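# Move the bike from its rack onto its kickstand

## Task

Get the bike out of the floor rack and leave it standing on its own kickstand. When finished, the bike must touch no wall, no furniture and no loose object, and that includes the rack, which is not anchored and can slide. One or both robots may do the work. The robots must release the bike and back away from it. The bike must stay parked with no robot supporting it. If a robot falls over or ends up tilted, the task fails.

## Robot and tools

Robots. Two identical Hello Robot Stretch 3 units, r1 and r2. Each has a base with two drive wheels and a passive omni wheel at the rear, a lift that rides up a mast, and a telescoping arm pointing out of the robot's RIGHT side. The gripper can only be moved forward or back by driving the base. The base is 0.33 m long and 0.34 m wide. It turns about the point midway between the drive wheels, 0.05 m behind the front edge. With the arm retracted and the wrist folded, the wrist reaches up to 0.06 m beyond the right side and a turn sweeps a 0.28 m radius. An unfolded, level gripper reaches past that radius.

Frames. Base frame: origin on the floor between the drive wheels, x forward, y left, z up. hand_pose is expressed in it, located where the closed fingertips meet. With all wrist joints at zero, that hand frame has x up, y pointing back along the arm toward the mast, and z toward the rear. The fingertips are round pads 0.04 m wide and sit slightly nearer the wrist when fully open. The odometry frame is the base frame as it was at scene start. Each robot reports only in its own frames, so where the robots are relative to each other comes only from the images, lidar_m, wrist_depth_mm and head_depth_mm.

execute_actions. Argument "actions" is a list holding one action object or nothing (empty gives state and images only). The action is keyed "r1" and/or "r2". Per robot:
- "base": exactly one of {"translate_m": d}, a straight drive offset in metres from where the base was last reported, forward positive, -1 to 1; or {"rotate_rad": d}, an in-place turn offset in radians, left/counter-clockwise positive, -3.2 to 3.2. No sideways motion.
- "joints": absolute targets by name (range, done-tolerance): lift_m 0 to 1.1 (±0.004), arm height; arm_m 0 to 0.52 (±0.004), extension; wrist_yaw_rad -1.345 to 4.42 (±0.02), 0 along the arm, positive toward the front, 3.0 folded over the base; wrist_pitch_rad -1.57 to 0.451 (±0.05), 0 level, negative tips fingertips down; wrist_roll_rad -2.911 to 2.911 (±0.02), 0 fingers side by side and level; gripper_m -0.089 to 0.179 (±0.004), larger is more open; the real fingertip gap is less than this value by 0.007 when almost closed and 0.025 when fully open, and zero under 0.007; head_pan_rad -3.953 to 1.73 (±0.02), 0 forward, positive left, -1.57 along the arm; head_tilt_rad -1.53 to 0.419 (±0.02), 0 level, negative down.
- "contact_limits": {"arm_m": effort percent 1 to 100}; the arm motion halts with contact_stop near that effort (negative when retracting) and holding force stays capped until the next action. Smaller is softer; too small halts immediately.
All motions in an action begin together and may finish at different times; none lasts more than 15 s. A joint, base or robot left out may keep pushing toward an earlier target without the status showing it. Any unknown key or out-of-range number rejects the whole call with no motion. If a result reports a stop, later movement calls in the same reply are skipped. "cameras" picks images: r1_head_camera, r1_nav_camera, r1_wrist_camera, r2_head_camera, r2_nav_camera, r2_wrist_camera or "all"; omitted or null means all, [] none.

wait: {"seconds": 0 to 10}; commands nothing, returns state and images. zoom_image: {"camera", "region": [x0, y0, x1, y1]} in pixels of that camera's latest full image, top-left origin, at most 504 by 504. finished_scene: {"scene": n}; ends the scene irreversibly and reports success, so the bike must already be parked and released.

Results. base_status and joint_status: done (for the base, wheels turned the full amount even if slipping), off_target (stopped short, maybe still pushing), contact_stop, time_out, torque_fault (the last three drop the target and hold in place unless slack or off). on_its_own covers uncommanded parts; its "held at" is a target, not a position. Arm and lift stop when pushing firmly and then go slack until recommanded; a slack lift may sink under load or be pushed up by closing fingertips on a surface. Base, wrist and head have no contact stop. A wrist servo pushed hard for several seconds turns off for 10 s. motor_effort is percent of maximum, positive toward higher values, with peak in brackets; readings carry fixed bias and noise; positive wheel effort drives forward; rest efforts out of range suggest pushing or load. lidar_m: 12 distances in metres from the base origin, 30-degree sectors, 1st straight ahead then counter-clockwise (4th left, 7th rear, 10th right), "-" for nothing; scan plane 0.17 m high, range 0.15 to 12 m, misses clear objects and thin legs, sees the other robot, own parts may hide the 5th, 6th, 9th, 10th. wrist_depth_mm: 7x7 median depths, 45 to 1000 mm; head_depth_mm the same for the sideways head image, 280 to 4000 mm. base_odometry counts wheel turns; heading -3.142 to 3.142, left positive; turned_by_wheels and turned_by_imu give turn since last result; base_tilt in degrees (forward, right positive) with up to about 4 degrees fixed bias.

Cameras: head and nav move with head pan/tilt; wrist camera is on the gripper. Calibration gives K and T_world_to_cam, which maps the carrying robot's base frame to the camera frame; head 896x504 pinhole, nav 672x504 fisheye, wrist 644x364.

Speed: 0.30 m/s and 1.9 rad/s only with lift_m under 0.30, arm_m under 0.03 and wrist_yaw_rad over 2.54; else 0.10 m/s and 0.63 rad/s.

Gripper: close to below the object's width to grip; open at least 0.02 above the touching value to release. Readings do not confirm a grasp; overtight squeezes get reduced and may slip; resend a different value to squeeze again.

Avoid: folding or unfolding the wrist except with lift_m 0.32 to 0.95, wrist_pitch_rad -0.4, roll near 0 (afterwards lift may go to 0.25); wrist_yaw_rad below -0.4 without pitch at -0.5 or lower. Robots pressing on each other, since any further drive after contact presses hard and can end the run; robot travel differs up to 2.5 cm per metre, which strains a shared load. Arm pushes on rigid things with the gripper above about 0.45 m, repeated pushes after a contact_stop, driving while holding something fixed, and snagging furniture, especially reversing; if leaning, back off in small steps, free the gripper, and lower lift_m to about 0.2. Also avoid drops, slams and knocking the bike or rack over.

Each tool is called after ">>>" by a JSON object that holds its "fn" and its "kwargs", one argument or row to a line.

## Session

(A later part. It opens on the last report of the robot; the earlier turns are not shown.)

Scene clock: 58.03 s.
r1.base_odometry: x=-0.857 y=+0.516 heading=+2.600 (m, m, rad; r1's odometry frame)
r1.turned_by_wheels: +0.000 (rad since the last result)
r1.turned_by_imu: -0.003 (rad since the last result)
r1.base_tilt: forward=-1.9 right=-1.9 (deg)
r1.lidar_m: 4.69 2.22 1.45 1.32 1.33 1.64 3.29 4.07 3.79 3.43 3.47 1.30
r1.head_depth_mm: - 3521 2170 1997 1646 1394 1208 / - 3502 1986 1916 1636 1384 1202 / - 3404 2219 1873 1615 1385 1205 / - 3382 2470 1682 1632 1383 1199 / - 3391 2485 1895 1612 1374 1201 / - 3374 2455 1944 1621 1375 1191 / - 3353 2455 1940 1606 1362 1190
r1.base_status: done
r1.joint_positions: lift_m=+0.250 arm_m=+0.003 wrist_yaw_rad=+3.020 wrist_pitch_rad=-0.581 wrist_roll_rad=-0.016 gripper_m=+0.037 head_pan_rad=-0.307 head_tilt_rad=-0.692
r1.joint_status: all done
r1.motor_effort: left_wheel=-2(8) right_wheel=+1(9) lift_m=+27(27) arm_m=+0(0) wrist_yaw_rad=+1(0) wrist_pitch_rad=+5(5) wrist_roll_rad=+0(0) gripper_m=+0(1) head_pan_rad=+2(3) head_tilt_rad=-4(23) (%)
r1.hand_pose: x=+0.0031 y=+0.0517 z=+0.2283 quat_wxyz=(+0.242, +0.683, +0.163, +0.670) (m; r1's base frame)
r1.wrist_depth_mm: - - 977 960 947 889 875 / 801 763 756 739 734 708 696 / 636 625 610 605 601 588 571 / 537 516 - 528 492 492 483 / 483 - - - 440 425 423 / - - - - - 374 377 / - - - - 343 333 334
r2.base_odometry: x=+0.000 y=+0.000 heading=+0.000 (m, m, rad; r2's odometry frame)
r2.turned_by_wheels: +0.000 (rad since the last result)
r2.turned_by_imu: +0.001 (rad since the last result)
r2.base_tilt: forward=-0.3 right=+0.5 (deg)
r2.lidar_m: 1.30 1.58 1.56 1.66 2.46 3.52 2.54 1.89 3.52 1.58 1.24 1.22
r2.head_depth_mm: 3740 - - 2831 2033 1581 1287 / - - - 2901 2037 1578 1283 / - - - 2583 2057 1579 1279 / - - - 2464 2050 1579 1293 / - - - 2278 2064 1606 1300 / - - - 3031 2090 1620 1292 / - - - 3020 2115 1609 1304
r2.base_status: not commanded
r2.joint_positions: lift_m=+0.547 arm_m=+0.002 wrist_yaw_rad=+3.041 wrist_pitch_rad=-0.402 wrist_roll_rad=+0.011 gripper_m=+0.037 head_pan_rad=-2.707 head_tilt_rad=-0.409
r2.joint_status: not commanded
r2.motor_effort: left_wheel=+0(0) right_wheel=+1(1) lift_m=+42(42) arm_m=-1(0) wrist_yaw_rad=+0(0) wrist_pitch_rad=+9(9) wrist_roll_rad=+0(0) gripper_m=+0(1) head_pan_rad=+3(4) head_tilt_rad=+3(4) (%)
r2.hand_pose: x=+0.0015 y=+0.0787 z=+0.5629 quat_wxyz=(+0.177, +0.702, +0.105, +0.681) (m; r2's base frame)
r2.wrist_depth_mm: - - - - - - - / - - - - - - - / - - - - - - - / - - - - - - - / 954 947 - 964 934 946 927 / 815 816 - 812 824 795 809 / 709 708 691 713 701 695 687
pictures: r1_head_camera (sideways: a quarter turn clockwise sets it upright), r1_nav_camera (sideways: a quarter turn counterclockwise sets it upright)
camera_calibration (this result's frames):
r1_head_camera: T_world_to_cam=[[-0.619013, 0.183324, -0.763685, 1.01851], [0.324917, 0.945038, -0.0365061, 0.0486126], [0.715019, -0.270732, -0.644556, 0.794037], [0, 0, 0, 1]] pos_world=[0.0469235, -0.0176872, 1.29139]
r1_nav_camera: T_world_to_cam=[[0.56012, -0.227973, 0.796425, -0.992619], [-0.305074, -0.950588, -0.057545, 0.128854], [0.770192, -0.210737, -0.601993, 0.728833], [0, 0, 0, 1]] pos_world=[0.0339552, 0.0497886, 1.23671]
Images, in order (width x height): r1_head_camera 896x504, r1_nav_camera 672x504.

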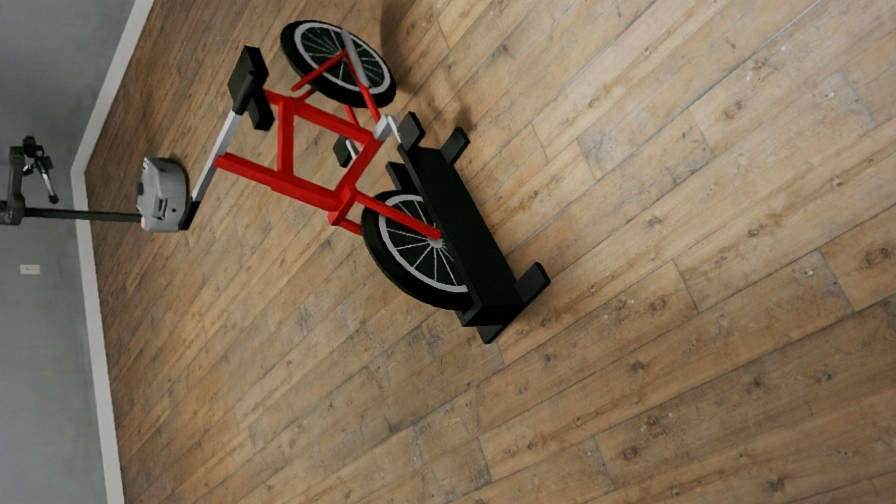

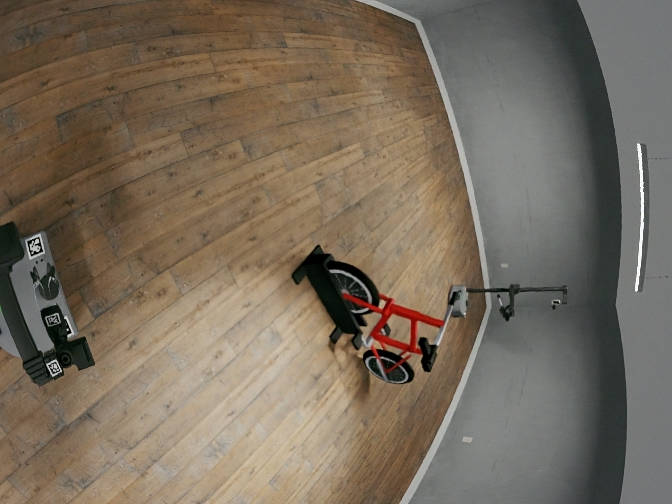

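>>> {"fn": "execute_actions", "kwargs": {
  "actions": [
    {"r1":{"base":{"rotate_rad":2.15}}}
  ],
  "cameras": []
}}

>>> {"fn": "execute_actions", "kwargs": {
  "actions": [
    {"r1":{"base":{"translate_m":-1.0},"joints":{"head_pan_rad":-2.0,"head_tilt_rad":-0.9}}}
  ],
  "cameras": []
}}

>>> {"fn": "execute_actions", "kwargs": {
  "actions": [
    {"r1":{"base":{"translate_m":-0.46}}}
  ],
  "cameras": []
}}

>>> {"fn": "execute_actions", "kwargs": {
  "actions": [
    {"r1":{"base":{"rotate_rad":-0.28},"joints":{"head_pan_rad":-1.57,"head_tilt_rad":-1.0}}}
  ],
  "cameras": ["r1_head_camera","r1_nav_camera"]
}}

Scene clock: 111.03 s.
r1.base_odometry: x=-0.857 y=+0.516 heading=-1.533 (m, m, rad; r1's odometry frame)
r1.turned_by_wheels: +2.150 (rad since the last result)
r1.turned_by_imu: +2.169 (rad since the last result)
r1.base_tilt: forward=-1.9 right=-1.9 (deg)
r1.lidar_m: 1.33 1.69 3.59 4.10 3.70 3.43 3.48 1.30 4.69 2.11 1.42 1.32
r1.head_depth_mm: 1106 1250 1419 1631 1645 1392 1207 / 1121 1251 1417 1632 1634 1377 1202 / 1118 1251 1428 1633 1640 1378 1204 / 1121 1263 1436 1654 1625 1383 1201 / 1136 1265 1434 1660 1628 1377 1201 / 1133 1272 1434 1670 1602 1383 1198 / 1131 1268 1450 1664 1612 1376 1188
r1.base_status: done
r1.joint_positions: lift_m=+0.250 arm_m=+0.003 wrist_yaw_rad=+3.020 wrist_pitch_rad=-0.581 wrist_roll_rad=-0.016 gripper_m=+0.037 head_pan_rad=-0.307 head_tilt_rad=-0.692
r1.joint_status: not commanded
r1.motor_effort: left_wheel=-2(11) right_wheel=+1(10) lift_m=+27(27) arm_m=-1(0) wrist_yaw_rad=+0(1) wrist_pitch_rad=+5(5) wrist_roll_rad=+0(0) gripper_m=+1(0) head_pan_rad=+4(3) head_tilt_rad=-4(4) (%)
r1.hand_pose: x=+0.0031 y=+0.0516 z=+0.2283 quat_wxyz=(+0.242, +0.683, +0.163, +0.670) (m; r1's base frame)
r1.wrist_depth_mm: - - - 948 930 923 893 / 797 762 749 728 723 722 704 / 638 622 609 599 601 597 571 / 534 522 - 525 507 496 479 / 471 - - - 444 434 422 / - - - - - 374 374 / - - - - 344 335 335
r2.base_odometry: x=+0.000 y=+0.000 heading=+0.000 (m, m, rad; r2's odometry frame)
r2.turned_by_wheels: +0.000 (rad since the last result)
r2.turned_by_imu: +0.001 (rad since the last result)
r2.base_tilt: forward=-0.3 right=+0.4 (deg)
r2.lidar_m: 1.30 1.58 1.55 1.66 2.46 3.54 2.53 1.89 3.52 1.58 1.24 1.22
r2.head_depth_mm: 3845 - - 2897 2024 1573 1281 / - - - 2874 2046 1566 1282 / - - - 2601 2058 1578 1287 / - - - 2488 2070 1589 1300 / - - - 2238 2083 1595 1296 / - - - 2957 2086 1620 1310 / - - - 3050 2098 1612 1304
r2.base_status: not commanded
r2.joint_positions: lift_m=+0.547 arm_m=+0.002 wrist_yaw_rad=+3.041 wrist_pitch_rad=-0.402 wrist_roll_rad=+0.011 gripper_m=+0.037 head_pan_rad=-2.707 head_tilt_rad=-0.409
r2.joint_status: not commanded
r2.motor_effort: left_wheel=+0(0) right_wheel=+0(1) lift_m=+41(41) arm_m=+0(0) wrist_yaw_rad=+0(1) wrist_pitch_rad=+9(9) wrist_roll_rad=+0(0) gripper_m=-1(1) head_pan_rad=+4(4) head_tilt_rad=+3(4) (%)
r2.hand_pose: x=+0.0015 y=+0.0787 z=+0.5629 quat_wxyz=(+0.177, +0.702, +0.105, +0.681) (m; r2's base frame)
r2.wrist_depth_mm: - - - - - - - / - - - - - - - / - - - - - - - / - - - - - - - / 959 946 - 943 949 948 955 / 811 826 - 798 807 797 798 / 703 701 696 705 691 690 690
pictures: none
No camera images: the call's "cameras" was empty. Leave "cameras" out to get every camera's image.

Scene clock: 115.97 s.
r1.base_odometry: x=-0.894 y=+1.515 heading=-1.534 (m, m, rad; r1's odometry frame)
r1.turned_by_wheels: +0.000 (rad since the last result)
r1.turned_by_imu: +0.005 (rad since the last result)
r1.base_tilt: forward=-1.9 right=-1.9 (deg)
r1.lidar_m: 2.27 2.87 4.44 4.07 2.73 2.52 2.56 0.95 0.81 0.81 2.41 2.24
r1.head_depth_mm: 2831 2351 1821 1404 1420 1277 1139 / 2892 2284 1184 1427 1423 1276 1142 / 2901 2287 1852 1437 1404 1262 1151 / 2852 2253 1091 1388 1407 1259 1164 / 2797 2236 1856 1260 1384 1252 1159 / 2797 2233 1868 1252 1357 1248 1143 / 2806 2251 1862 1576 1338 1248 1118
r1.base_status: done
r1.joint_positions: lift_m=+0.250 arm_m=+0.003 wrist_yaw_rad=+3.020 wrist_pitch_rad=-0.581 wrist_roll_rad=-0.016 gripper_m=+0.037 head_pan_rad=-1.993 head_tilt_rad=-0.889
r1.joint_status: all done
r1.motor_effort: left_wheel=-2(15) right_wheel=+2(6) lift_m=+27(27) arm_m=+0(1) wrist_yaw_rad=+1(0) wrist_pitch_rad=+5(5) wrist_roll_rad=+1(0) gripper_m=+0(0) head_pan_rad=-2(35) head_tilt_rad=-6(23) (%)
r1.hand_pose: x=+0.0031 y=+0.0516 z=+0.2283 quat_wxyz=(+0.242, +0.683, +0.163, +0.670) (m; r1's base frame)
r1.wrist_depth_mm: - - 981 948 945 893 916 / 792 747 762 747 712 712 693 / 639 624 604 604 591 581 572 / 532 526 - 526 500 488 484 / 462 - - - 445 432 426 / - - - - - 376 376 / - - - - 344 335 336
r2.base_odometry: x=+0.000 y=+0.000 heading=+0.000 (m, m, rad; r2's odometry frame)
r2.turned_by_wheels: +0.000 (rad since the last result)
r2.turned_by_imu: +0.001 (rad since the last result)
r2.base_tilt: forward=-0.3 right=+0.5 (deg)
r2.lidar_m: 1.30 1.58 1.56 1.66 2.46 3.54 2.53 1.89 3.52 1.59 1.23 1.21
r2.head_depth_mm: 3790 - - 2847 2023 1562 1286 / - - - 2906 2050 1571 1289 / - - - 2526 2059 1578 1287 / - - - 2451 2064 1589 1289 / - - - 2257 2081 1587 1302 / - - - 3021 2096 1617 1307 / - - - 2964 2110 1605 1311
r2.base_status: not commanded
r2.joint_positions: lift_m=+0.547 arm_m=+0.002 wrist_yaw_rad=+3.041 wrist_pitch_rad=-0.402 wrist_roll_rad=+0.011 gripper_m=+0.037 head_pan_rad=-2.707 head_tilt_rad=-0.409
r2.joint_status: not commanded
r2.motor_effort: left_wheel=+0(0) right_wheel=+0(0) lift_m=+41(41) arm_m=+0(1) wrist_yaw_rad=+0(0) wrist_pitch_rad=+9(9) wrist_roll_rad=+0(0) gripper_m=-1(0) head_pan_rad=+4(4) head_tilt_rad=+3(3) (%)
r2.hand_pose: x=+0.0015 y=+0.0787 z=+0.5629 quat_wxyz=(+0.177, +0.702, +0.105, +0.681) (m; r2's base frame)
r2.wrist_depth_mm: - - - - - - - / - - - - - - - / - - - - - - - / - - - - - - - / 930 973 - 944 965 928 926 / 820 815 - 792 812 806 796 / 724 701 697 703 702 707 689
pictures: none
No camera images: the call's "cameras" was empty. Leave "cameras" out to get every camera's image.

Scene clock: 119.07 s.
r1.base_odometry: x=-0.911 y=+1.975 heading=-1.534 (m, m, rad; r1's odometry frame)
r1.turned_by_wheels: +0.000 (rad since the last result)
r1.turned_by_imu: +0.002 (rad since the last result)
r1.base_tilt: forward=-2.0 right=-1.9 (deg)
r1.lidar_m: 2.69 3.40 4.59 3.39 2.26 2.11 2.14 2.69 0.70 0.77 0.80 2.65
r1.head_depth_mm: 2894 2334 1938 1656 1422 1279 1134 / 2710 2311 1910 1637 1430 1271 1139 / 2875 2271 1917 1637 1383 1265 1156 / 2844 2234 1899 1610 1345 1254 1166 / 2802 2271 1876 1111 1356 1251 1156 / 2780 2281 1865 1044 1341 1242 1140 / 2758 2238 1860 1540 1167 1245 1122
r1.base_status: done
r1.joint_positions: lift_m=+0.250 arm_m=+0.003 wrist_yaw_rad=+3.020 wrist_pitch_rad=-0.581 wrist_roll_rad=-0.016 gripper_m=+0.037 head_pan_rad=-1.993 head_tilt_rad=-0.889
r1.joint_status: not commanded
r1.motor_effort: left_wheel=-2(13) right_wheel=+1(5) lift_m=+27(27) arm_m=-1(0) wrist_yaw_rad=+1(1) wrist_pitch_rad=+5(5) wrist_roll_rad=+0(0) gripper_m=+1(0) head_pan_rad=-3(3) head_tilt_rad=-6(6) (%)
r1.hand_pose: x=+0.0031 y=+0.0516 z=+0.2283 quat_wxyz=(+0.242, +0.683, +0.163, +0.670) (m; r1's base frame)
r1.wrist_depth_mm: - - 981 952 916 912 873 / 798 754 737 750 703 703 699 / 644 638 595 595 594 575 571 / 530 526 - 521 495 497 488 / 464 - - - 442 434 422 / - - - - - 380 375 / - - - - 341 337 335
r2.base_odometry: x=+0.000 y=+0.000 heading=+0.000 (m, m, rad; r2's odometry frame)
r2.turned_by_wheels: +0.000 (rad since the last result)
r2.turned_by_imu: +0.001 (rad since the last result)
r2.base_tilt: forward=-0.3 right=+0.4 (deg)
r2.lidar_m: 1.30 1.58 1.55 1.66 2.45 3.54 2.53 1.89 3.52 1.58 1.23 1.22
r2.head_depth_mm: 3770 - - 2926 2049 1565 1282 / - - - 2916 2050 1590 1285 / - - - 2590 2066 1588 1288 / - - - 2486 2064 1584 1296 / - - - 2254 2095 1591 1298 / - - - 2769 2070 1602 1303 / - - - 3029 2102 1617 1310
r2.base_status: not commanded
r2.joint_positions: lift_m=+0.547 arm_m=+0.002 wrist_yaw_rad=+3.041 wrist_pitch_rad=-0.402 wrist_roll_rad=+0.011 gripper_m=+0.037 head_pan_rad=-2.707 head_tilt_rad=-0.409
r2.joint_status: not commanded
r2.motor_effort: left_wheel=+0(0) right_wheel=+0(1) lift_m=+41(42) arm_m=+0(1) wrist_yaw_rad=+0(0) wrist_pitch_rad=+9(9) wrist_roll_rad=+0(0) gripper_m=-1(1) head_pan_rad=+4(4) head_tilt_rad=+3(3) (%)
r2.hand_pose: x=+0.0015 y=+0.0787 z=+0.5629 quat_wxyz=(+0.177, +0.702, +0.105, +0.681) (m; r2's base frame)
r2.wrist_depth_mm: - - - - - - - / - - - - - - - / - - - - - - - / - - - - - - - / 972 951 - 954 944 934 945 / 818 823 - 802 807 809 799 / 708 716 706 694 697 708 704
pictures: none
No camera images: the call's "cameras" was empty. Leave "cameras" out to get every camera's image.

Scene clock: 120.50 s.
r1.base_odometry: x=-0.911 y=+1.975 heading=-1.814 (m, m, rad; r1's odometry frame)
r1.turned_by_wheels: -0.280 (rad since the last result)
r1.turned_by_imu: -0.282 (rad since the last result)
r1.base_tilt: forward=-2.0 right=-1.8 (deg)
r1.lidar_m: 2.65 2.88 4.39 4.61 2.65 2.13 2.11 2.28 0.73 0.70 0.77 2.68
r1.head_depth_mm: 2337 1983 1730 1525 1369 1244 1124 / 2343 1990 1723 1301 1364 1233 1139 / 2322 1982 1706 1222 1347 1221 - / 2299 1978 993 1245 1348 1222 - / 2304 1955 1038 1427 1341 1231 1115 / 2282 1939 1683 1270 1320 1212 1104 / 2252 1925 1655 1266 1320 1205 1099
r1.base_status: done
r1.joint_positions: lift_m=+0.250 arm_m=+0.003 wrist_yaw_rad=+3.020 wrist_pitch_rad=-0.581 wrist_roll_rad=-0.016 gripper_m=+0.037 head_pan_rad=-1.577 head_tilt_rad=-0.988
r1.joint_status: all done
r1.motor_effort: left_wheel=+3(12) right_wheel=-2(7) lift_m=+27(27) arm_m=+0(0) wrist_yaw_rad=+1(0) wrist_pitch_rad=+5(5) wrist_roll_rad=+0(0) gripper_m=-1(1) head_pan_rad=+4(26) head_tilt_rad=-6(21) (%)
r1.hand_pose: x=+0.0031 y=+0.0516 z=+0.2283 quat_wxyz=(+0.242, +0.683, +0.163, +0.670) (m; r1's base frame)
r1.wrist_depth_mm: - - 986 954 970 879 875 / 776 763 753 737 741 713 700 / 640 621 613 615 589 579 572 / 537 527 - 524 496 496 484 / 468 - - - 443 421 423 / - - - - - 375 373 / - - - - 340 337 342
r2.base_odometry: x=+0.000 y=+0.000 heading=+0.000 (m, m, rad; r2's odometry frame)
r2.turned_by_wheels: +0.000 (rad since the last result)
r2.turned_by_imu: +0.000 (rad since the last result)
r2.base_tilt: forward=-0.3 right=+0.4 (deg)
r2.lidar_m: 1.30 1.58 1.56 1.67 2.45 3.54 2.53 1.89 3.53 1.58 1.23 1.22
r2.head_depth_mm: 3864 - - 2847 2014 1554 1278 / - - - 2886 2054 1576 1284 / - - - 2637 2048 1597 1298 / - - - 2494 2060 1594 1299 / - - - 2244 2062 1596 1294 / - - - 2696 2101 1599 1305 / - - - 3041 2097 1627 1316
r2.base_status: not commanded
r2.joint_positions: lift_m=+0.547 arm_m=+0.002 wrist_yaw_rad=+3.041 wrist_pitch_rad=-0.402 wrist_roll_rad=+0.011 gripper_m=+0.037 head_pan_rad=-2.707 head_tilt_rad=-0.409
r2.joint_status: not commanded
r2.motor_effort: left_wheel=+0(0) right_wheel=+1(0) lift_m=+41(41) arm_m=+0(1) wrist_yaw_rad=+1(0) wrist_pitch_rad=+9(9) wrist_roll_rad=+0(0) gripper_m=-1(1) head_pan_rad=+4(4) head_tilt_rad=+3(4) (%)
r2.hand_pose: x=+0.0015 y=+0.0787 z=+0.5629 quat_wxyz=(+0.177, +0.702, +0.105, +0.681) (m; r2's base frame)
r2.wrist_depth_mm: - - - - - - - / - - - - - - - / - - - - - - - / - - - - - - - / 953 942 - 955 953 926 934 / 813 815 - 807 800 796 807 / 707 688 699 710 718 696 695
pictures: r1_head_camera (sideways: a quarter turn clockwise sets it upright), r1_nav_camera (sideways: a quarter turn counterclockwise sets it upright)
camera_calibration (this result's frames):
r1_head_camera: T_world_to_cam=[[-0.00686712, 0.840308, -0.542066, 0.725996], [0.998939, -0.0189268, -0.0419952, 0.0516321], [-0.0455485, -0.541779, -0.839286, 1.0519], [0, 0, 0, 1]] pos_world=[0.00132094, -0.0391834, 1.27856]
r1_nav_camera: T_world_to_cam=[[-0.0532854, -0.808681, 0.585829, -0.714436], [-0.998186, 0.0266741, -0.0539712, 0.128408], [0.028019, -0.587642, -0.808635, 1.00211], [0, 0, 0, 1]] pos_world=[0.0620276, 0.00770785, 1.23581]
Images, in order (width x height): r1_head_camera 896x504, r1_nav_camera 672x504.

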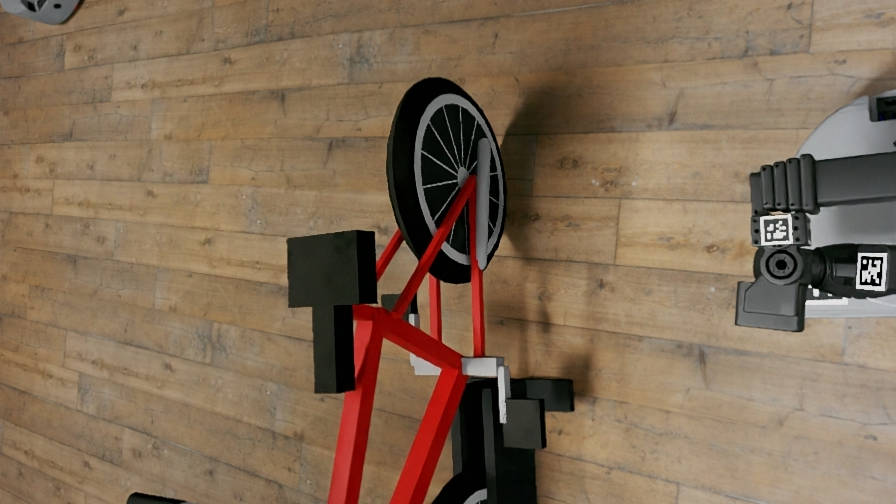

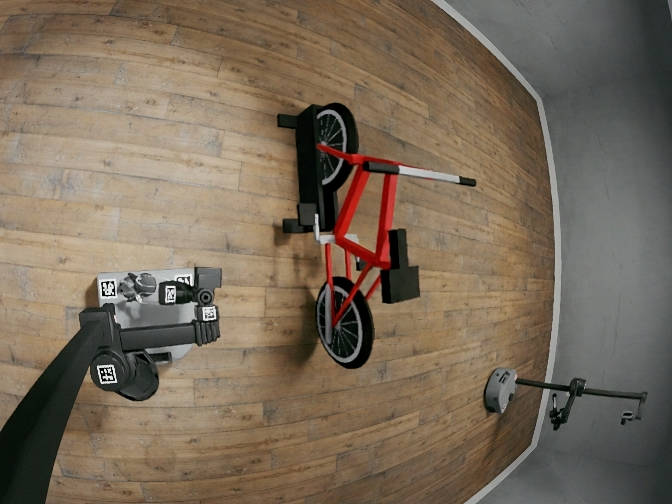

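>>> {"fn": "execute_actions", "kwargs": {
  "actions": [
    {"r1":{"joints":{"lift_m":0.4,"wrist_pitch_rad":-0.4,"wrist_roll_rad":0}}}
  ],
  "cameras": []
}}

>>> {"fn": "execute_actions", "kwargs": {
  "actions": [
    {"r1":{"joints":{"wrist_yaw_rad":0,"gripper_m":0.0}}}
  ],
  "cameras": []
}}

>>> {"fn": "execute_actions", "kwargs": {
  "actions": [
    {"r1":{"joints":{"wrist_pitch_rad":0},"base":{"translate_m":-0.12}}}
  ],
  "cameras": ["r1_head_camera","r1_wrist_camera"]
}}

Scene clock: 142.80 s.
r1.base_odometry: x=-0.911 y=+1.975 heading=-1.814 (m, m, rad; r1's odometry frame)
r1.turned_by_wheels: +0.000 (rad since the last result)
r1.turned_by_imu: +0.001 (rad since the last result)
r1.base_tilt: forward=-2.0 right=-1.8 (deg)
r1.lidar_m: 2.65 2.89 4.38 4.61 2.65 2.13 2.11 2.29 0.72 0.70 0.77 2.68
r1.head_depth_mm: 2306 1995 1731 1527 1362 1235 1127 / 2324 1992 1738 1293 1355 1236 1131 / 2322 1958 1707 1220 1350 1244 - / 2317 1960 989 1236 1353 1234 - / 2281 1946 1034 1420 1333 1234 1113 / 2292 1938 1671 1267 1325 1214 1105 / 2257 1913 1669 1267 1319 1201 1100
r1.base_status: not commanded
r1.joint_positions: lift_m=+0.400 arm_m=+0.003 wrist_yaw_rad=+3.020 wrist_pitch_rad=-0.423 wrist_roll_rad=-0.006 gripper_m=+0.037 head_pan_rad=-1.577 head_tilt_rad=-0.988
r1.joint_status: all done
r1.motor_effort: left_wheel=+3(3) right_wheel=-2(3) lift_m=+43(45) arm_m=+0(1) wrist_yaw_rad=+0(0) wrist_pitch_rad=+9(10) wrist_roll_rad=+3(3) gripper_m=+0(0) head_pan_rad=+2(3) head_tilt_rad=-7(7) (%)
r1.hand_pose: x=+0.0058 y=+0.0742 z=+0.4112 quat_wxyz=(+0.190, +0.697, +0.107, +0.683) (m; r1's base frame)
r1.wrist_depth_mm: - - - - - - - / - - - - - - - / - - - - - - - / 978 916 916 898 864 820 824 / 760 740 - 742 721 691 676 / 642 639 - 610 588 589 584 / 560 557 - 572 523 513 513
r2.base_odometry: x=+0.000 y=+0.000 heading=+0.000 (m, m, rad; r2's odometry frame)
r2.turned_by_wheels: +0.000 (rad since the last result)
r2.turned_by_imu: +0.001 (rad since the last result)
r2.base_tilt: forward=-0.3 right=+0.4 (deg)
r2.lidar_m: 1.30 1.58 1.56 1.67 2.45 3.54 2.52 1.89 3.51 1.58 1.23 1.21
r2.head_depth_mm: 3711 - - 2897 2022 1561 1287 / - - - 2861 2052 1583 1288 / - - - 2587 2052 1584 1293 / - - - 2463 2059 1579 1294 / - - - 2254 2082 1605 1301 / - - - 2787 2097 1601 1302 / - - - 3080 2124 1610 1310
r2.base_status: not commanded
r2.joint_positions: lift_m=+0.547 arm_m=+0.002 wrist_yaw_rad=+3.041 wrist_pitch_rad=-0.402 wrist_roll_rad=+0.011 gripper_m=+0.037 head_pan_rad=-2.707 head_tilt_rad=-0.409
r2.joint_status: not commanded
r2.motor_effort: left_wheel=+0(0) right_wheel=+1(0) lift_m=+42(41) arm_m=-1(0) wrist_yaw_rad=+0(1) wrist_pitch_rad=+9(9) wrist_roll_rad=+0(0) gripper_m=-1(0) head_pan_rad=+4(4) head_tilt_rad=+3(4) (%)
r2.hand_pose: x=+0.0015 y=+0.0787 z=+0.5629 quat_wxyz=(+0.177, +0.702, +0.105, +0.681) (m; r2's base frame)
r2.wrist_depth_mm: - - - - - - - / - - - - - - - / - - - - - - - / - - - - - - - / 964 944 - 937 973 942 935 / 826 822 - 797 809 808 807 / 705 710 688 698 698 691 693
pictures: none
No camera images: the call's "cameras" was empty. Leave "cameras" out to get every camera's image.

Scene clock: 145.33 s.
r1.base_odometry: x=-0.911 y=+1.975 heading=-1.814 (m, m, rad; r1's odometry frame)
r1.turned_by_wheels: +0.000 (rad since the last result)
r1.turned_by_imu: +0.000 (rad since the last result)
r1.base_tilt: forward=-1.9 right=-1.8 (deg)
r1.lidar_m: 2.65 2.88 4.41 4.60 2.66 2.13 2.11 2.29 0.72 0.70 0.76 2.68
r1.head_depth_mm: 2297 1996 1738 1525 1369 1236 1127 / 2341 1976 1728 1297 1359 1227 1143 / 2317 1973 1713 1227 1354 1249 - / 2328 1939 994 1239 1357 - - / 2263 1962 1042 1422 1344 1217 1112 / 2283 1933 1687 1271 1320 1211 1113 / 2293 1923 1667 1262 1313 1210 1103
r1.base_status: not commanded
r1.joint_positions: lift_m=+0.400 arm_m=+0.003 wrist_yaw_rad=+0.003 wrist_pitch_rad=-0.423 wrist_roll_rad=-0.005 gripper_m=+0.000 head_pan_rad=-1.577 head_tilt_rad=-0.988
r1.joint_status: all done
r1.motor_effort: left_wheel=+3(3) right_wheel=-3(3) lift_m=+44(43) arm_m=+0(1) wrist_yaw_rad=-3(4) wrist_pitch_rad=+9(9) wrist_roll_rad=+2(3) gripper_m=-1(80) head_pan_rad=+3(4) head_tilt_rad=-6(6) (%)
r1.hand_pose: x=-0.0208 y=-0.3717 z=+0.4112 quat_wxyz=(+0.694, +0.150, -0.689, -0.147) (m; r1's base frame)
r1.wrist_depth_mm: - - 412 - - - - / 437 - - - 478 - - / 479 514 - 650 491 511 - / 522 578 551 594 544 569 811 / 578 560 608 - 634 679 676 / 631 625 611 580 598 582 590 / 558 558 549 533 525 516 512
r2.base_odometry: x=+0.000 y=+0.000 heading=+0.000 (m, m, rad; r2's odometry frame)
r2.turned_by_wheels: +0.000 (rad since the last result)
r2.turned_by_imu: +0.000 (rad since the last result)
r2.base_tilt: forward=-0.3 right=+0.5 (deg)
r2.lidar_m: 1.30 1.58 1.56 1.67 2.46 3.54 2.53 1.89 3.52 1.58 1.23 1.22
r2.head_depth_mm: 3718 - - 2825 2013 1585 1277 / - - - 2910 2048 1581 1283 / - - - 2579 2047 1584 1284 / - - - 2467 2082 1596 1286 / - - - 2240 2089 1593 1294 / - - - 2723 2083 1606 1308 / - - - 3007 2106 1626 1309
r2.base_status: not commanded
r2.joint_positions: lift_m=+0.547 arm_m=+0.002 wrist_yaw_rad=+3.041 wrist_pitch_rad=-0.402 wrist_roll_rad=+0.011 gripper_m=+0.037 head_pan_rad=-2.707 head_tilt_rad=-0.409
r2.joint_status: not commanded
r2.motor_effort: left_wheel=+0(0) right_wheel=+1(0) lift_m=+42(41) arm_m=+0(1) wrist_yaw_rad=+1(1) wrist_pitch_rad=+9(9) wrist_roll_rad=+1(0) gripper_m=-1(1) head_pan_rad=+3(4) head_tilt_rad=+4(3) (%)
r2.hand_pose: x=+0.0015 y=+0.0787 z=+0.5629 quat_wxyz=(+0.177, +0.702, +0.105, +0.681) (m; r2's base frame)
r2.wrist_depth_mm: - - - - - - - / - - - - - - - / - - - - - - - / - - - - - - - / 960 964 - 948 956 943 939 / 822 803 - 801 807 798 797 / 717 699 692 707 703 695 701
pictures: none
No camera images: the call's "cameras" was empty. Leave "cameras" out to get every camera's image.

Scene clock: 147.67 s.
r1.base_odometry: x=-0.882 y=+2.091 heading=-1.813 (m, m, rad; r1's odometry frame)
r1.turned_by_wheels: +0.000 (rad since the last result)
r1.turned_by_imu: +0.001 (rad since the last result)
r1.base_tilt: forward=-2.0 right=-1.8 (deg)
r1.lidar_m: 2.77 3.03 4.57 4.63 2.51 2.01 1.99 2.16 0.73 0.70 0.83 0.97
r1.head_depth_mm: 2248 2014 1729 1527 1361 1232 1128 / 2378 1978 1718 1527 1366 1232 1135 / 2339 1979 1702 1284 1365 1251 - / 2310 1946 1699 1205 1338 - - / 2299 1954 1634 1239 1330 1215 1110 / 2313 1964 1025 1436 1337 1215 1106 / 2247 1931 1645 1293 1310 1207 1102
r1.base_status: done
r1.joint_positions: lift_m=+0.400 arm_m=+0.003 wrist_yaw_rad=+0.003 wrist_pitch_rad=-0.027 wrist_roll_rad=-0.005 gripper_m=+0.000 head_pan_rad=-1.577 head_tilt_rad=-0.988
r1.joint_status: all done
r1.motor_effort: left_wheel=+3(6) right_wheel=-2(8) lift_m=+43(43) arm_m=+0(0) wrist_yaw_rad=-3(2) wrist_pitch_rad=+11(11) wrist_roll_rad=+3(3) gripper_m=-1(2) head_pan_rad=+2(3) head_tilt_rad=-6(6) (%)
r1.hand_pose: x=-0.0207 y=-0.4034 z=+0.5073 quat_wxyz=(+0.709, +0.011, -0.705, -0.009) (m; r1's base frame)
r1.wrist_depth_mm: - - - - - - - / - - - - - - - / - - 450 - - - - / - 497 - - - - - / 515 - - - - - - / 512 550 654 515 512 946 905 / 534 588 584 516 521 737 733
r2.base_odometry: x=+0.000 y=+0.000 heading=+0.000 (m, m, rad; r2's odometry frame)
r2.turned_by_wheels: +0.000 (rad since the last result)
r2.turned_by_imu: +0.000 (rad since the last result)
r2.base_tilt: forward=-0.3 right=+0.5 (deg)
r2.lidar_m: 1.30 1.58 1.56 1.66 2.45 3.54 2.53 1.89 3.54 1.59 1.23 1.22
r2.head_depth_mm: 3771 - - 2897 2017 1555 1283 / - - - 2897 2036 1566 1287 / - - - 2588 2066 1586 1278 / - - - 2465 2076 1584 1292 / - - - 2251 2080 1593 1305 / - - - 2662 2105 1616 1302 / - - - 3029 2110 1606 1311
r2.base_status: not commanded
r2.joint_positions: lift_m=+0.547 arm_m=+0.002 wrist_yaw_rad=+3.041 wrist_pitch_rad=-0.402 wrist_roll_rad=+0.011 gripper_m=+0.037 head_pan_rad=-2.707 head_tilt_rad=-0.409
r2.joint_status: not commanded
r2.motor_effort: left_wheel=+0(1) right_wheel=+0(0) lift_m=+41(42) arm_m=-1(1) wrist_yaw_rad=+0(0) wrist_pitch_rad=+9(9) wrist_roll_rad=+0(0) gripper_m=+0(1) head_pan_rad=+4(4) head_tilt_rad=+3(4) (%)
r2.hand_pose: x=+0.0015 y=+0.0787 z=+0.5629 quat_wxyz=(+0.177, +0.702, +0.105, +0.681) (m; r2's base frame)
r2.wrist_depth_mm: - - - - - - - / - - - - - - - / - - - - - - - / - - - - - - - / 953 949 - 957 957 923 934 / 808 809 - 808 830 802 791 / 696 716 686 710 700 707 698
pictures: r1_head_camera (sideways: a quarter turn clockwise sets it upright), r1_wrist_camera
camera_calibration (this result's frames):
r1_head_camera: T_world_to_cam=[[-0.00714049, 0.840306, -0.542066, 0.725998], [0.998945, -0.0186018, -0.0419952, 0.051632], [-0.0453723, -0.541793, -0.839286, 1.0519], [0, 0, 0, 1]] pos_world=[0.00133369, -0.039185, 1.27856]
r1_wrist_camera: T_world_to_cam=[[-0.999495, 0.00537734, -0.0313294, 0.00175181], [0.031724, 0.231016, -0.972433, 0.618678], [0.00200847, -0.972935, -0.23107, -0.103957], [0, 0, 0, 1]] pos_world=[-0.0176672, -0.244078, 0.577657]
Images, in order (width x height): r1_head_camera 896x504, r1_wrist_camera 644x364.

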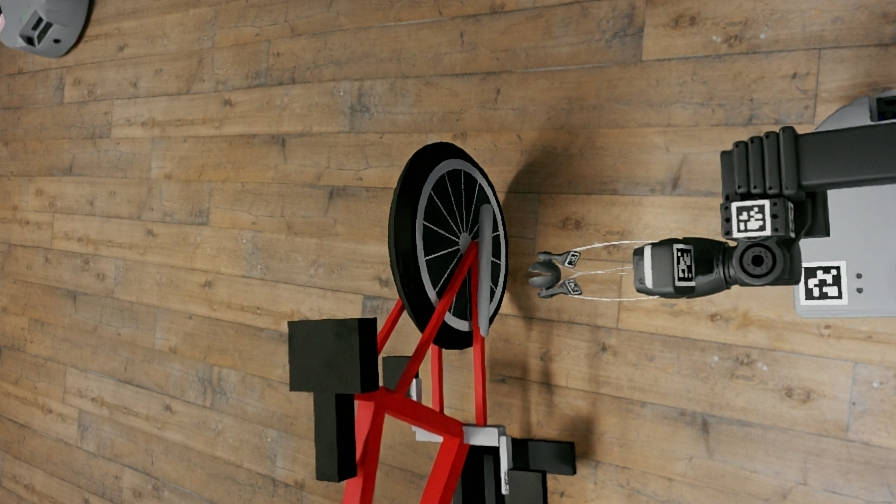

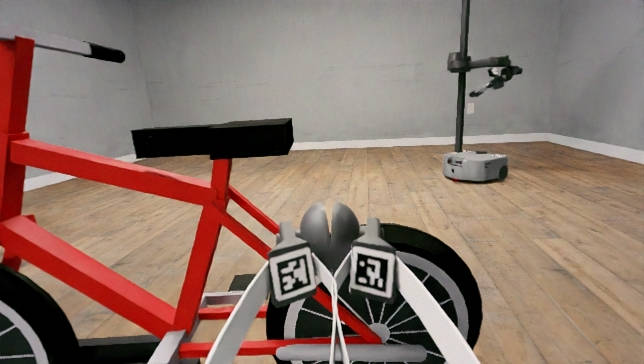

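>>> {"fn": "execute_actions", "kwargs": {
  "actions": [
    {"r1":{"joints":{"lift_m":0.16,"arm_m":0.22},"base":{"translate_m":-0.1}}}
  ],
  "cameras": ["r1_head_camera","r1_wrist_camera"]
}}

Scene clock: 164.23 s.
r1.base_odometry: x=-0.858 y=+2.188 heading=-1.813 (m, m, rad; r1's odometry frame)
r1.turned_by_wheels: +0.000 (rad since the last result)
r1.turned_by_imu: +0.002 (rad since the last result)
r1.base_tilt: forward=-1.9 right=-1.9 (deg)
r1.lidar_m: 2.87 3.10 4.71 4.64 2.38 1.91 1.89 2.06 2.60 0.70 0.74 0.97
r1.head_depth_mm: 2204 1992 1731 1526 1365 1230 1123 / 2278 1999 1718 1517 1357 1232 1139 / 2331 1957 1714 1514 1354 1227 - / 2314 1966 1682 1227 1394 1204 - / 2289 1958 1689 1199 1344 1214 1110 / 2269 1912 1619 1288 1347 1214 1110 / 2240 1924 1012 1424 1328 1218 1104
r1.base_status: done
r1.joint_positions: lift_m=+0.160 arm_m=+0.220 wrist_yaw_rad=+0.002 wrist_pitch_rad=-0.026 wrist_roll_rad=-0.005 gripper_m=+0.000 head_pan_rad=-1.577 head_tilt_rad=-0.988
r1.joint_status: all done
r1.motor_effort: left_wheel=+3(2) right_wheel=-3(7) lift_m=+27(38) arm_m=+2(3) wrist_yaw_rad=-2(2) wrist_pitch_rad=+10(11) wrist_roll_rad=+3(3) gripper_m=-2(1) head_pan_rad=+2(3) head_tilt_rad=-7(6) (%)
r1.hand_pose: x=-0.0210 y=-0.6202 z=+0.2682 quat_wxyz=(+0.709, +0.010, -0.705, -0.009) (m; r1's base frame)
r1.wrist_depth_mm: - - - - - - - / - - 227 228 250 - - / - 235 234 234 238 - - / - 240 243 245 247 985 - / 363 253 250 - 257 282 726 / 637 258 248 218 271 508 544 / 453 279 281 283 283 422 430
r2.base_odometry: x=+0.000 y=+0.000 heading=+0.000 (m, m, rad; r2's odometry frame)
r2.turned_by_wheels: +0.000 (rad since the last result)
r2.turned_by_imu: +0.001 (rad since the last result)
r2.base_tilt: forward=-0.3 right=+0.5 (deg)
r2.lidar_m: 1.30 1.58 1.56 1.66 2.46 3.55 2.53 1.89 3.53 1.58 1.24 1.21
r2.head_depth_mm: 3786 - - 2875 2039 1568 1276 / - - - 2878 2042 1579 1285 / - - - 2613 2064 1578 1294 / - - - 2477 2075 1586 1288 / - - - 2223 2074 1593 1309 / - - - 2613 2109 1612 1309 / - - - 2656 2095 1614 1314
r2.base_status: not commanded
r2.joint_positions: lift_m=+0.547 arm_m=+0.002 wrist_yaw_rad=+3.041 wrist_pitch_rad=-0.402 wrist_roll_rad=+0.011 gripper_m=+0.037 head_pan_rad=-2.707 head_tilt_rad=-0.409
r2.joint_status: not commanded
r2.motor_effort: left_wheel=+0(0) right_wheel=+0(0) lift_m=+42(42) arm_m=+0(0) wrist_yaw_rad=+0(0) wrist_pitch_rad=+9(9) wrist_roll_rad=+0(0) gripper_m=-1(1) head_pan_rad=+4(4) head_tilt_rad=+3(4) (%)
r2.hand_pose: x=+0.0015 y=+0.0787 z=+0.5629 quat_wxyz=(+0.177, +0.702, +0.105, +0.681) (m; r2's base frame)
r2.wrist_depth_mm: - - - - - - - / - - - - - - - / - - - - - - - / - - - - - - - / 954 955 - 958 965 944 933 / 807 801 - 806 797 793 800 / 702 707 696 710 706 702 701
pictures: r1_head_camera (sideways: a quarter turn clockwise sets it upright), r1_wrist_camera
camera_calibration (this result's frames):
r1_head_camera: T_world_to_cam=[[-0.00717124, 0.840306, -0.542066, 0.725998], [0.998945, -0.0185653, -0.0419952, 0.051632], [-0.0453524, -0.541795, -0.839286, 1.0519], [0, 0, 0, 1]] pos_world=[0.00133512, -0.0391851, 1.27856]
r1_wrist_camera: T_world_to_cam=[[-0.999482, 0.00629148, -0.0315699, -0.00418349], [0.0321705, 0.229987, -0.972662, 0.435634], [0.00114119, -0.973173, -0.23007, -0.370527], [0, 0, 0, 1]] pos_world=[-0.017773, -0.460751, 0.338345]
Images, in order (width x height): r1_head_camera 896x504, r1_wrist_camera 644x364.

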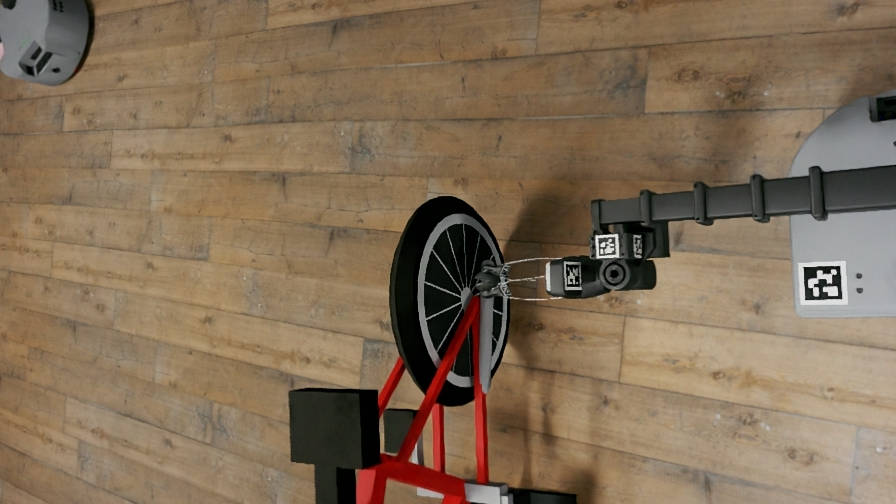

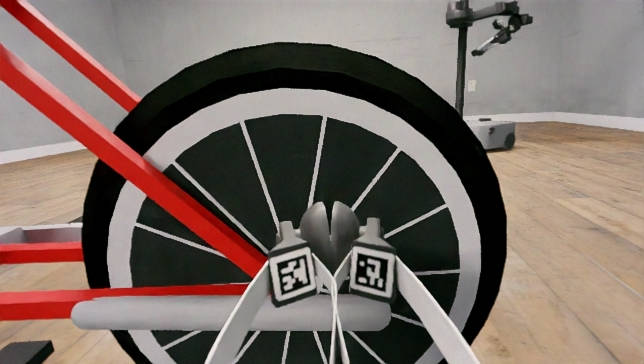

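>>> {"fn": "execute_actions", "kwargs": {
  "actions": [
    {"r1":{"base":{"translate_m":0.05}}}
  ],
  "cameras": []
}}

>>> {"fn": "execute_actions", "kwargs": {
  "actions": [
    {"r1":{"joints":{"lift_m":0.03}}}
  ],
  "cameras": ["r1_head_camera","r1_wrist_camera"]
}}

Scene clock: 170.77 s.
r1.base_odometry: x=-0.870 y=+2.140 heading=-1.813 (m, m, rad; r1's odometry frame)
r1.turned_by_wheels: +0.000 (rad since the last result)
r1.turned_by_imu: +0.001 (rad since the last result)
r1.base_tilt: forward=-1.9 right=-1.8 (deg)
r1.lidar_m: 2.82 3.05 4.67 4.63 2.44 1.96 1.93 2.10 0.73 0.70 0.85 0.97
r1.head_depth_mm: 2250 2007 1720 1524 1364 1233 1128 / 2310 1978 1711 1530 1348 1230 1143 / 2312 1974 1708 1459 1361 1229 - / 2316 1954 1705 1215 1401 1205 - / 2291 1944 1704 1209 1339 1207 1106 / 2282 1939 965 1426 1343 1216 1105 / 2246 1931 1024 1228 1326 1209 1104
r1.base_status: done
r1.joint_positions: lift_m=+0.160 arm_m=+0.220 wrist_yaw_rad=+0.002 wrist_pitch_rad=-0.026 wrist_roll_rad=-0.005 gripper_m=+0.000 head_pan_rad=-1.577 head_tilt_rad=-0.988
r1.joint_status: not commanded
r1.motor_effort: left_wheel=+3(10) right_wheel=-3(5) lift_m=+27(27) arm_m=+3(3) wrist_yaw_rad=-1(1) wrist_pitch_rad=+10(10) wrist_roll_rad=+3(2) gripper_m=-2(3) head_pan_rad=+3(3) head_tilt_rad=-6(6) (%)
r1.hand_pose: x=-0.0210 y=-0.6202 z=+0.2682 quat_wxyz=(+0.709, +0.010, -0.705, -0.009) (m; r1's base frame)
r1.wrist_depth_mm: 198 - - - - - - / - 282 244 227 229 - - / - - 233 235 236 242 - / - - 240 243 246 247 - / 350 324 252 - 256 260 709 / 640 262 246 219 265 271 544 / 455 460 281 280 282 287 431
r2.base_odometry: x=+0.000 y=+0.000 heading=+0.000 (m, m, rad; r2's odometry frame)
r2.turned_by_wheels: +0.000 (rad since the last result)
r2.turned_by_imu: +0.001 (rad since the last result)
r2.base_tilt: forward=-0.3 right=+0.5 (deg)
r2.lidar_m: 1.30 1.59 1.56 1.66 2.46 3.54 2.52 1.89 3.53 1.58 1.24 1.21
r2.head_depth_mm: 3813 - - 2897 2039 1561 1279 / - - - 2886 2063 1582 1292 / - - - 2577 2043 1591 1289 / - - - 2480 2053 1589 1302 / - - - 2241 2064 1594 1296 / - - - 2667 2098 1596 1306 / - - - 2872 2098 1631 1302
r2.base_status: not commanded
r2.joint_positions: lift_m=+0.547 arm_m=+0.002 wrist_yaw_rad=+3.041 wrist_pitch_rad=-0.402 wrist_roll_rad=+0.011 gripper_m=+0.037 head_pan_rad=-2.707 head_tilt_rad=-0.409
r2.joint_status: not commanded
r2.motor_effort: left_wheel=+0(0) right_wheel=+0(0) lift_m=+42(41) arm_m=-1(0) wrist_yaw_rad=+0(0) wrist_pitch_rad=+9(9) wrist_roll_rad=+0(0) gripper_m=-1(1) head_pan_rad=+4(4) head_tilt_rad=+4(4) (%)
r2.hand_pose: x=+0.0015 y=+0.0787 z=+0.5629 quat_wxyz=(+0.177, +0.702, +0.105, +0.681) (m; r2's base frame)
r2.wrist_depth_mm: - - - - - - - / - - - - - - - / - - - - - - - / - - - - - - - / 959 966 - 930 958 948 953 / 805 814 - 812 809 800 812 / 709 708 691 687 690 700 696
pictures: none
No camera images: the call's "cameras" was empty. Leave "cameras" out to get every camera's image.

Scene clock: 172.77 s.
r1.base_odometry: x=-0.870 y=+2.140 heading=-1.813 (m, m, rad; r1's odometry frame)
r1.turned_by_wheels: +0.000 (rad since the last result)
r1.turned_by_imu: +0.000 (rad since the last result)
r1.base_tilt: forward=-1.9 right=-1.8 (deg)
r1.lidar_m: 2.82 3.05 4.67 4.63 2.45 1.96 1.94 2.11 2.62 0.70 0.85 0.97
r1.head_depth_mm: 2198 1991 1724 1522 1369 1239 1130 / 2336 1979 1720 1518 1369 1234 1130 / 2326 1960 1707 1464 1355 1234 - / 2301 1973 1713 1212 1356 1205 - / 2290 1930 1698 1223 1337 1219 1114 / 2271 1923 966 1421 1340 1212 1110 / 2272 1930 1025 1231 1323 1211 1106
r1.base_status: not commanded
r1.joint_positions: lift_m=+0.030 arm_m=+0.220 wrist_yaw_rad=+0.002 wrist_pitch_rad=-0.026 wrist_roll_rad=-0.005 gripper_m=+0.000 head_pan_rad=-1.577 head_tilt_rad=-0.988
r1.joint_status: all done
r1.motor_effort: left_wheel=+3(3) right_wheel=-3(2) lift_m=+27(28) arm_m=+2(2) wrist_yaw_rad=-2(2) wrist_pitch_rad=+10(10) wrist_roll_rad=+3(3) gripper_m=-1(3) head_pan_rad=+4(3) head_tilt_rad=-6(7) (%)
r1.hand_pose: x=-0.0210 y=-0.6202 z=+0.1382 quat_wxyz=(+0.709, +0.010, -0.705, -0.009) (m; r1's base frame)
r1.wrist_depth_mm: - 216 213 218 219 220 - / - 226 225 224 227 228 - / 287 198 192 188 182 237 - / - 248 244 245 248 247 680 / 576 500 254 - 257 263 446 / 388 381 284 274 271 327 332 / 302 295 288 283 276 271 264
r2.base_odometry: x=+0.000 y=+0.000 heading=+0.000 (m, m, rad; r2's odometry frame)
r2.turned_by_wheels: +0.000 (rad since the last result)
r2.turned_by_imu: +0.000 (rad since the last result)
r2.base_tilt: forward=-0.3 right=+0.4 (deg)
r2.lidar_m: 1.29 1.58 1.56 1.66 2.46 3.54 2.53 1.89 3.52 1.59 1.24 1.21
r2.head_depth_mm: 3816 - - 2832 2038 1566 1283 / - - - 2925 2023 1579 1289 / - - - 2612 2062 1602 1286 / - - - 2453 2065 1594 1289 / - - - 2256 2081 1603 1298 / - - - 2649 2092 1625 1299 / - - - 2672 2106 1606 1310
r2.base_status: not commanded
r2.joint_positions: lift_m=+0.547 arm_m=+0.002 wrist_yaw_rad=+3.041 wrist_pitch_rad=-0.402 wrist_roll_rad=+0.011 gripper_m=+0.037 head_pan_rad=-2.707 head_tilt_rad=-0.409
r2.joint_status: not commanded
r2.motor_effort: left_wheel=+0(0) right_wheel=+0(0) lift_m=+42(42) arm_m=+0(1) wrist_yaw_rad=+0(1) wrist_pitch_rad=+9(9) wrist_roll_rad=+1(0) gripper_m=-1(1) head_pan_rad=+4(4) head_tilt_rad=+4(4) (%)
r2.hand_pose: x=+0.0015 y=+0.0787 z=+0.5629 quat_wxyz=(+0.177, +0.702, +0.105, +0.681) (m; r2's base frame)
r2.wrist_depth_mm: - - - - - - - / - - - - - - - / - - - - - - - / - - - - - - - / 960 969 - 961 954 962 914 / 811 809 - 811 806 815 785 / 715 707 694 706 693 709 702
pictures: r1_head_camera (sideways: a quarter turn clockwise sets it upright), r1_wrist_camera
camera_calibration (this result's frames):
r1_head_camera: T_world_to_cam=[[-0.00718406, 0.840305, -0.542066, 0.725998], [0.998946, -0.01855, -0.0419952, 0.051632], [-0.0453442, -0.541796, -0.839286, 1.0519], [0, 0, 0, 1]] pos_world=[0.00133572, -0.0391852, 1.27856]
r1_wrist_camera: T_world_to_cam=[[-0.999482, 0.00629006, -0.0315703, -0.00828801], [0.0321705, 0.229944, -0.972672, 0.309175], [0.00114123, -0.973183, -0.230027, -0.400452], [0, 0, 0, 1]] pos_world=[-0.017773, -0.460754, 0.20835]
Images, in order (width x height): r1_head_camera 896x504, r1_wrist_camera 644x364.

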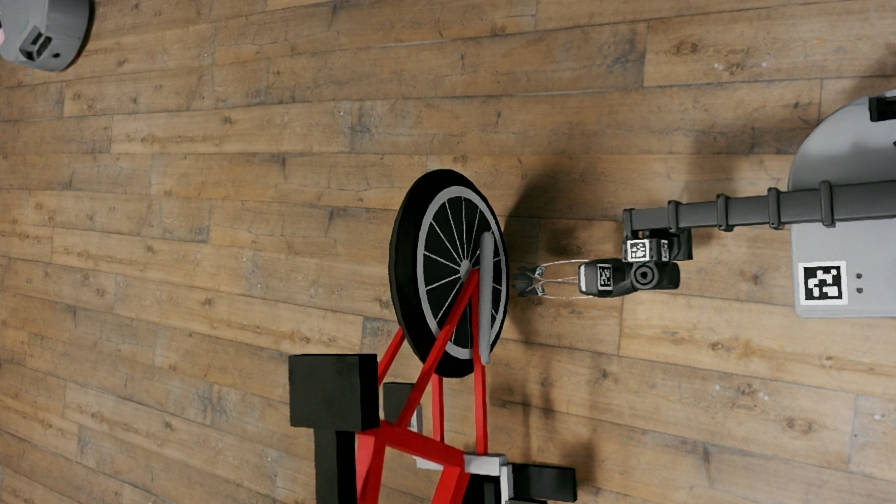

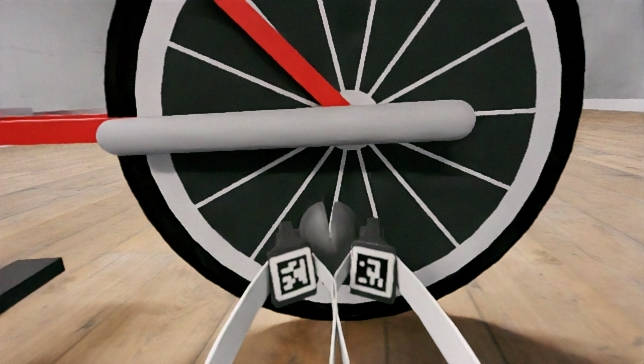

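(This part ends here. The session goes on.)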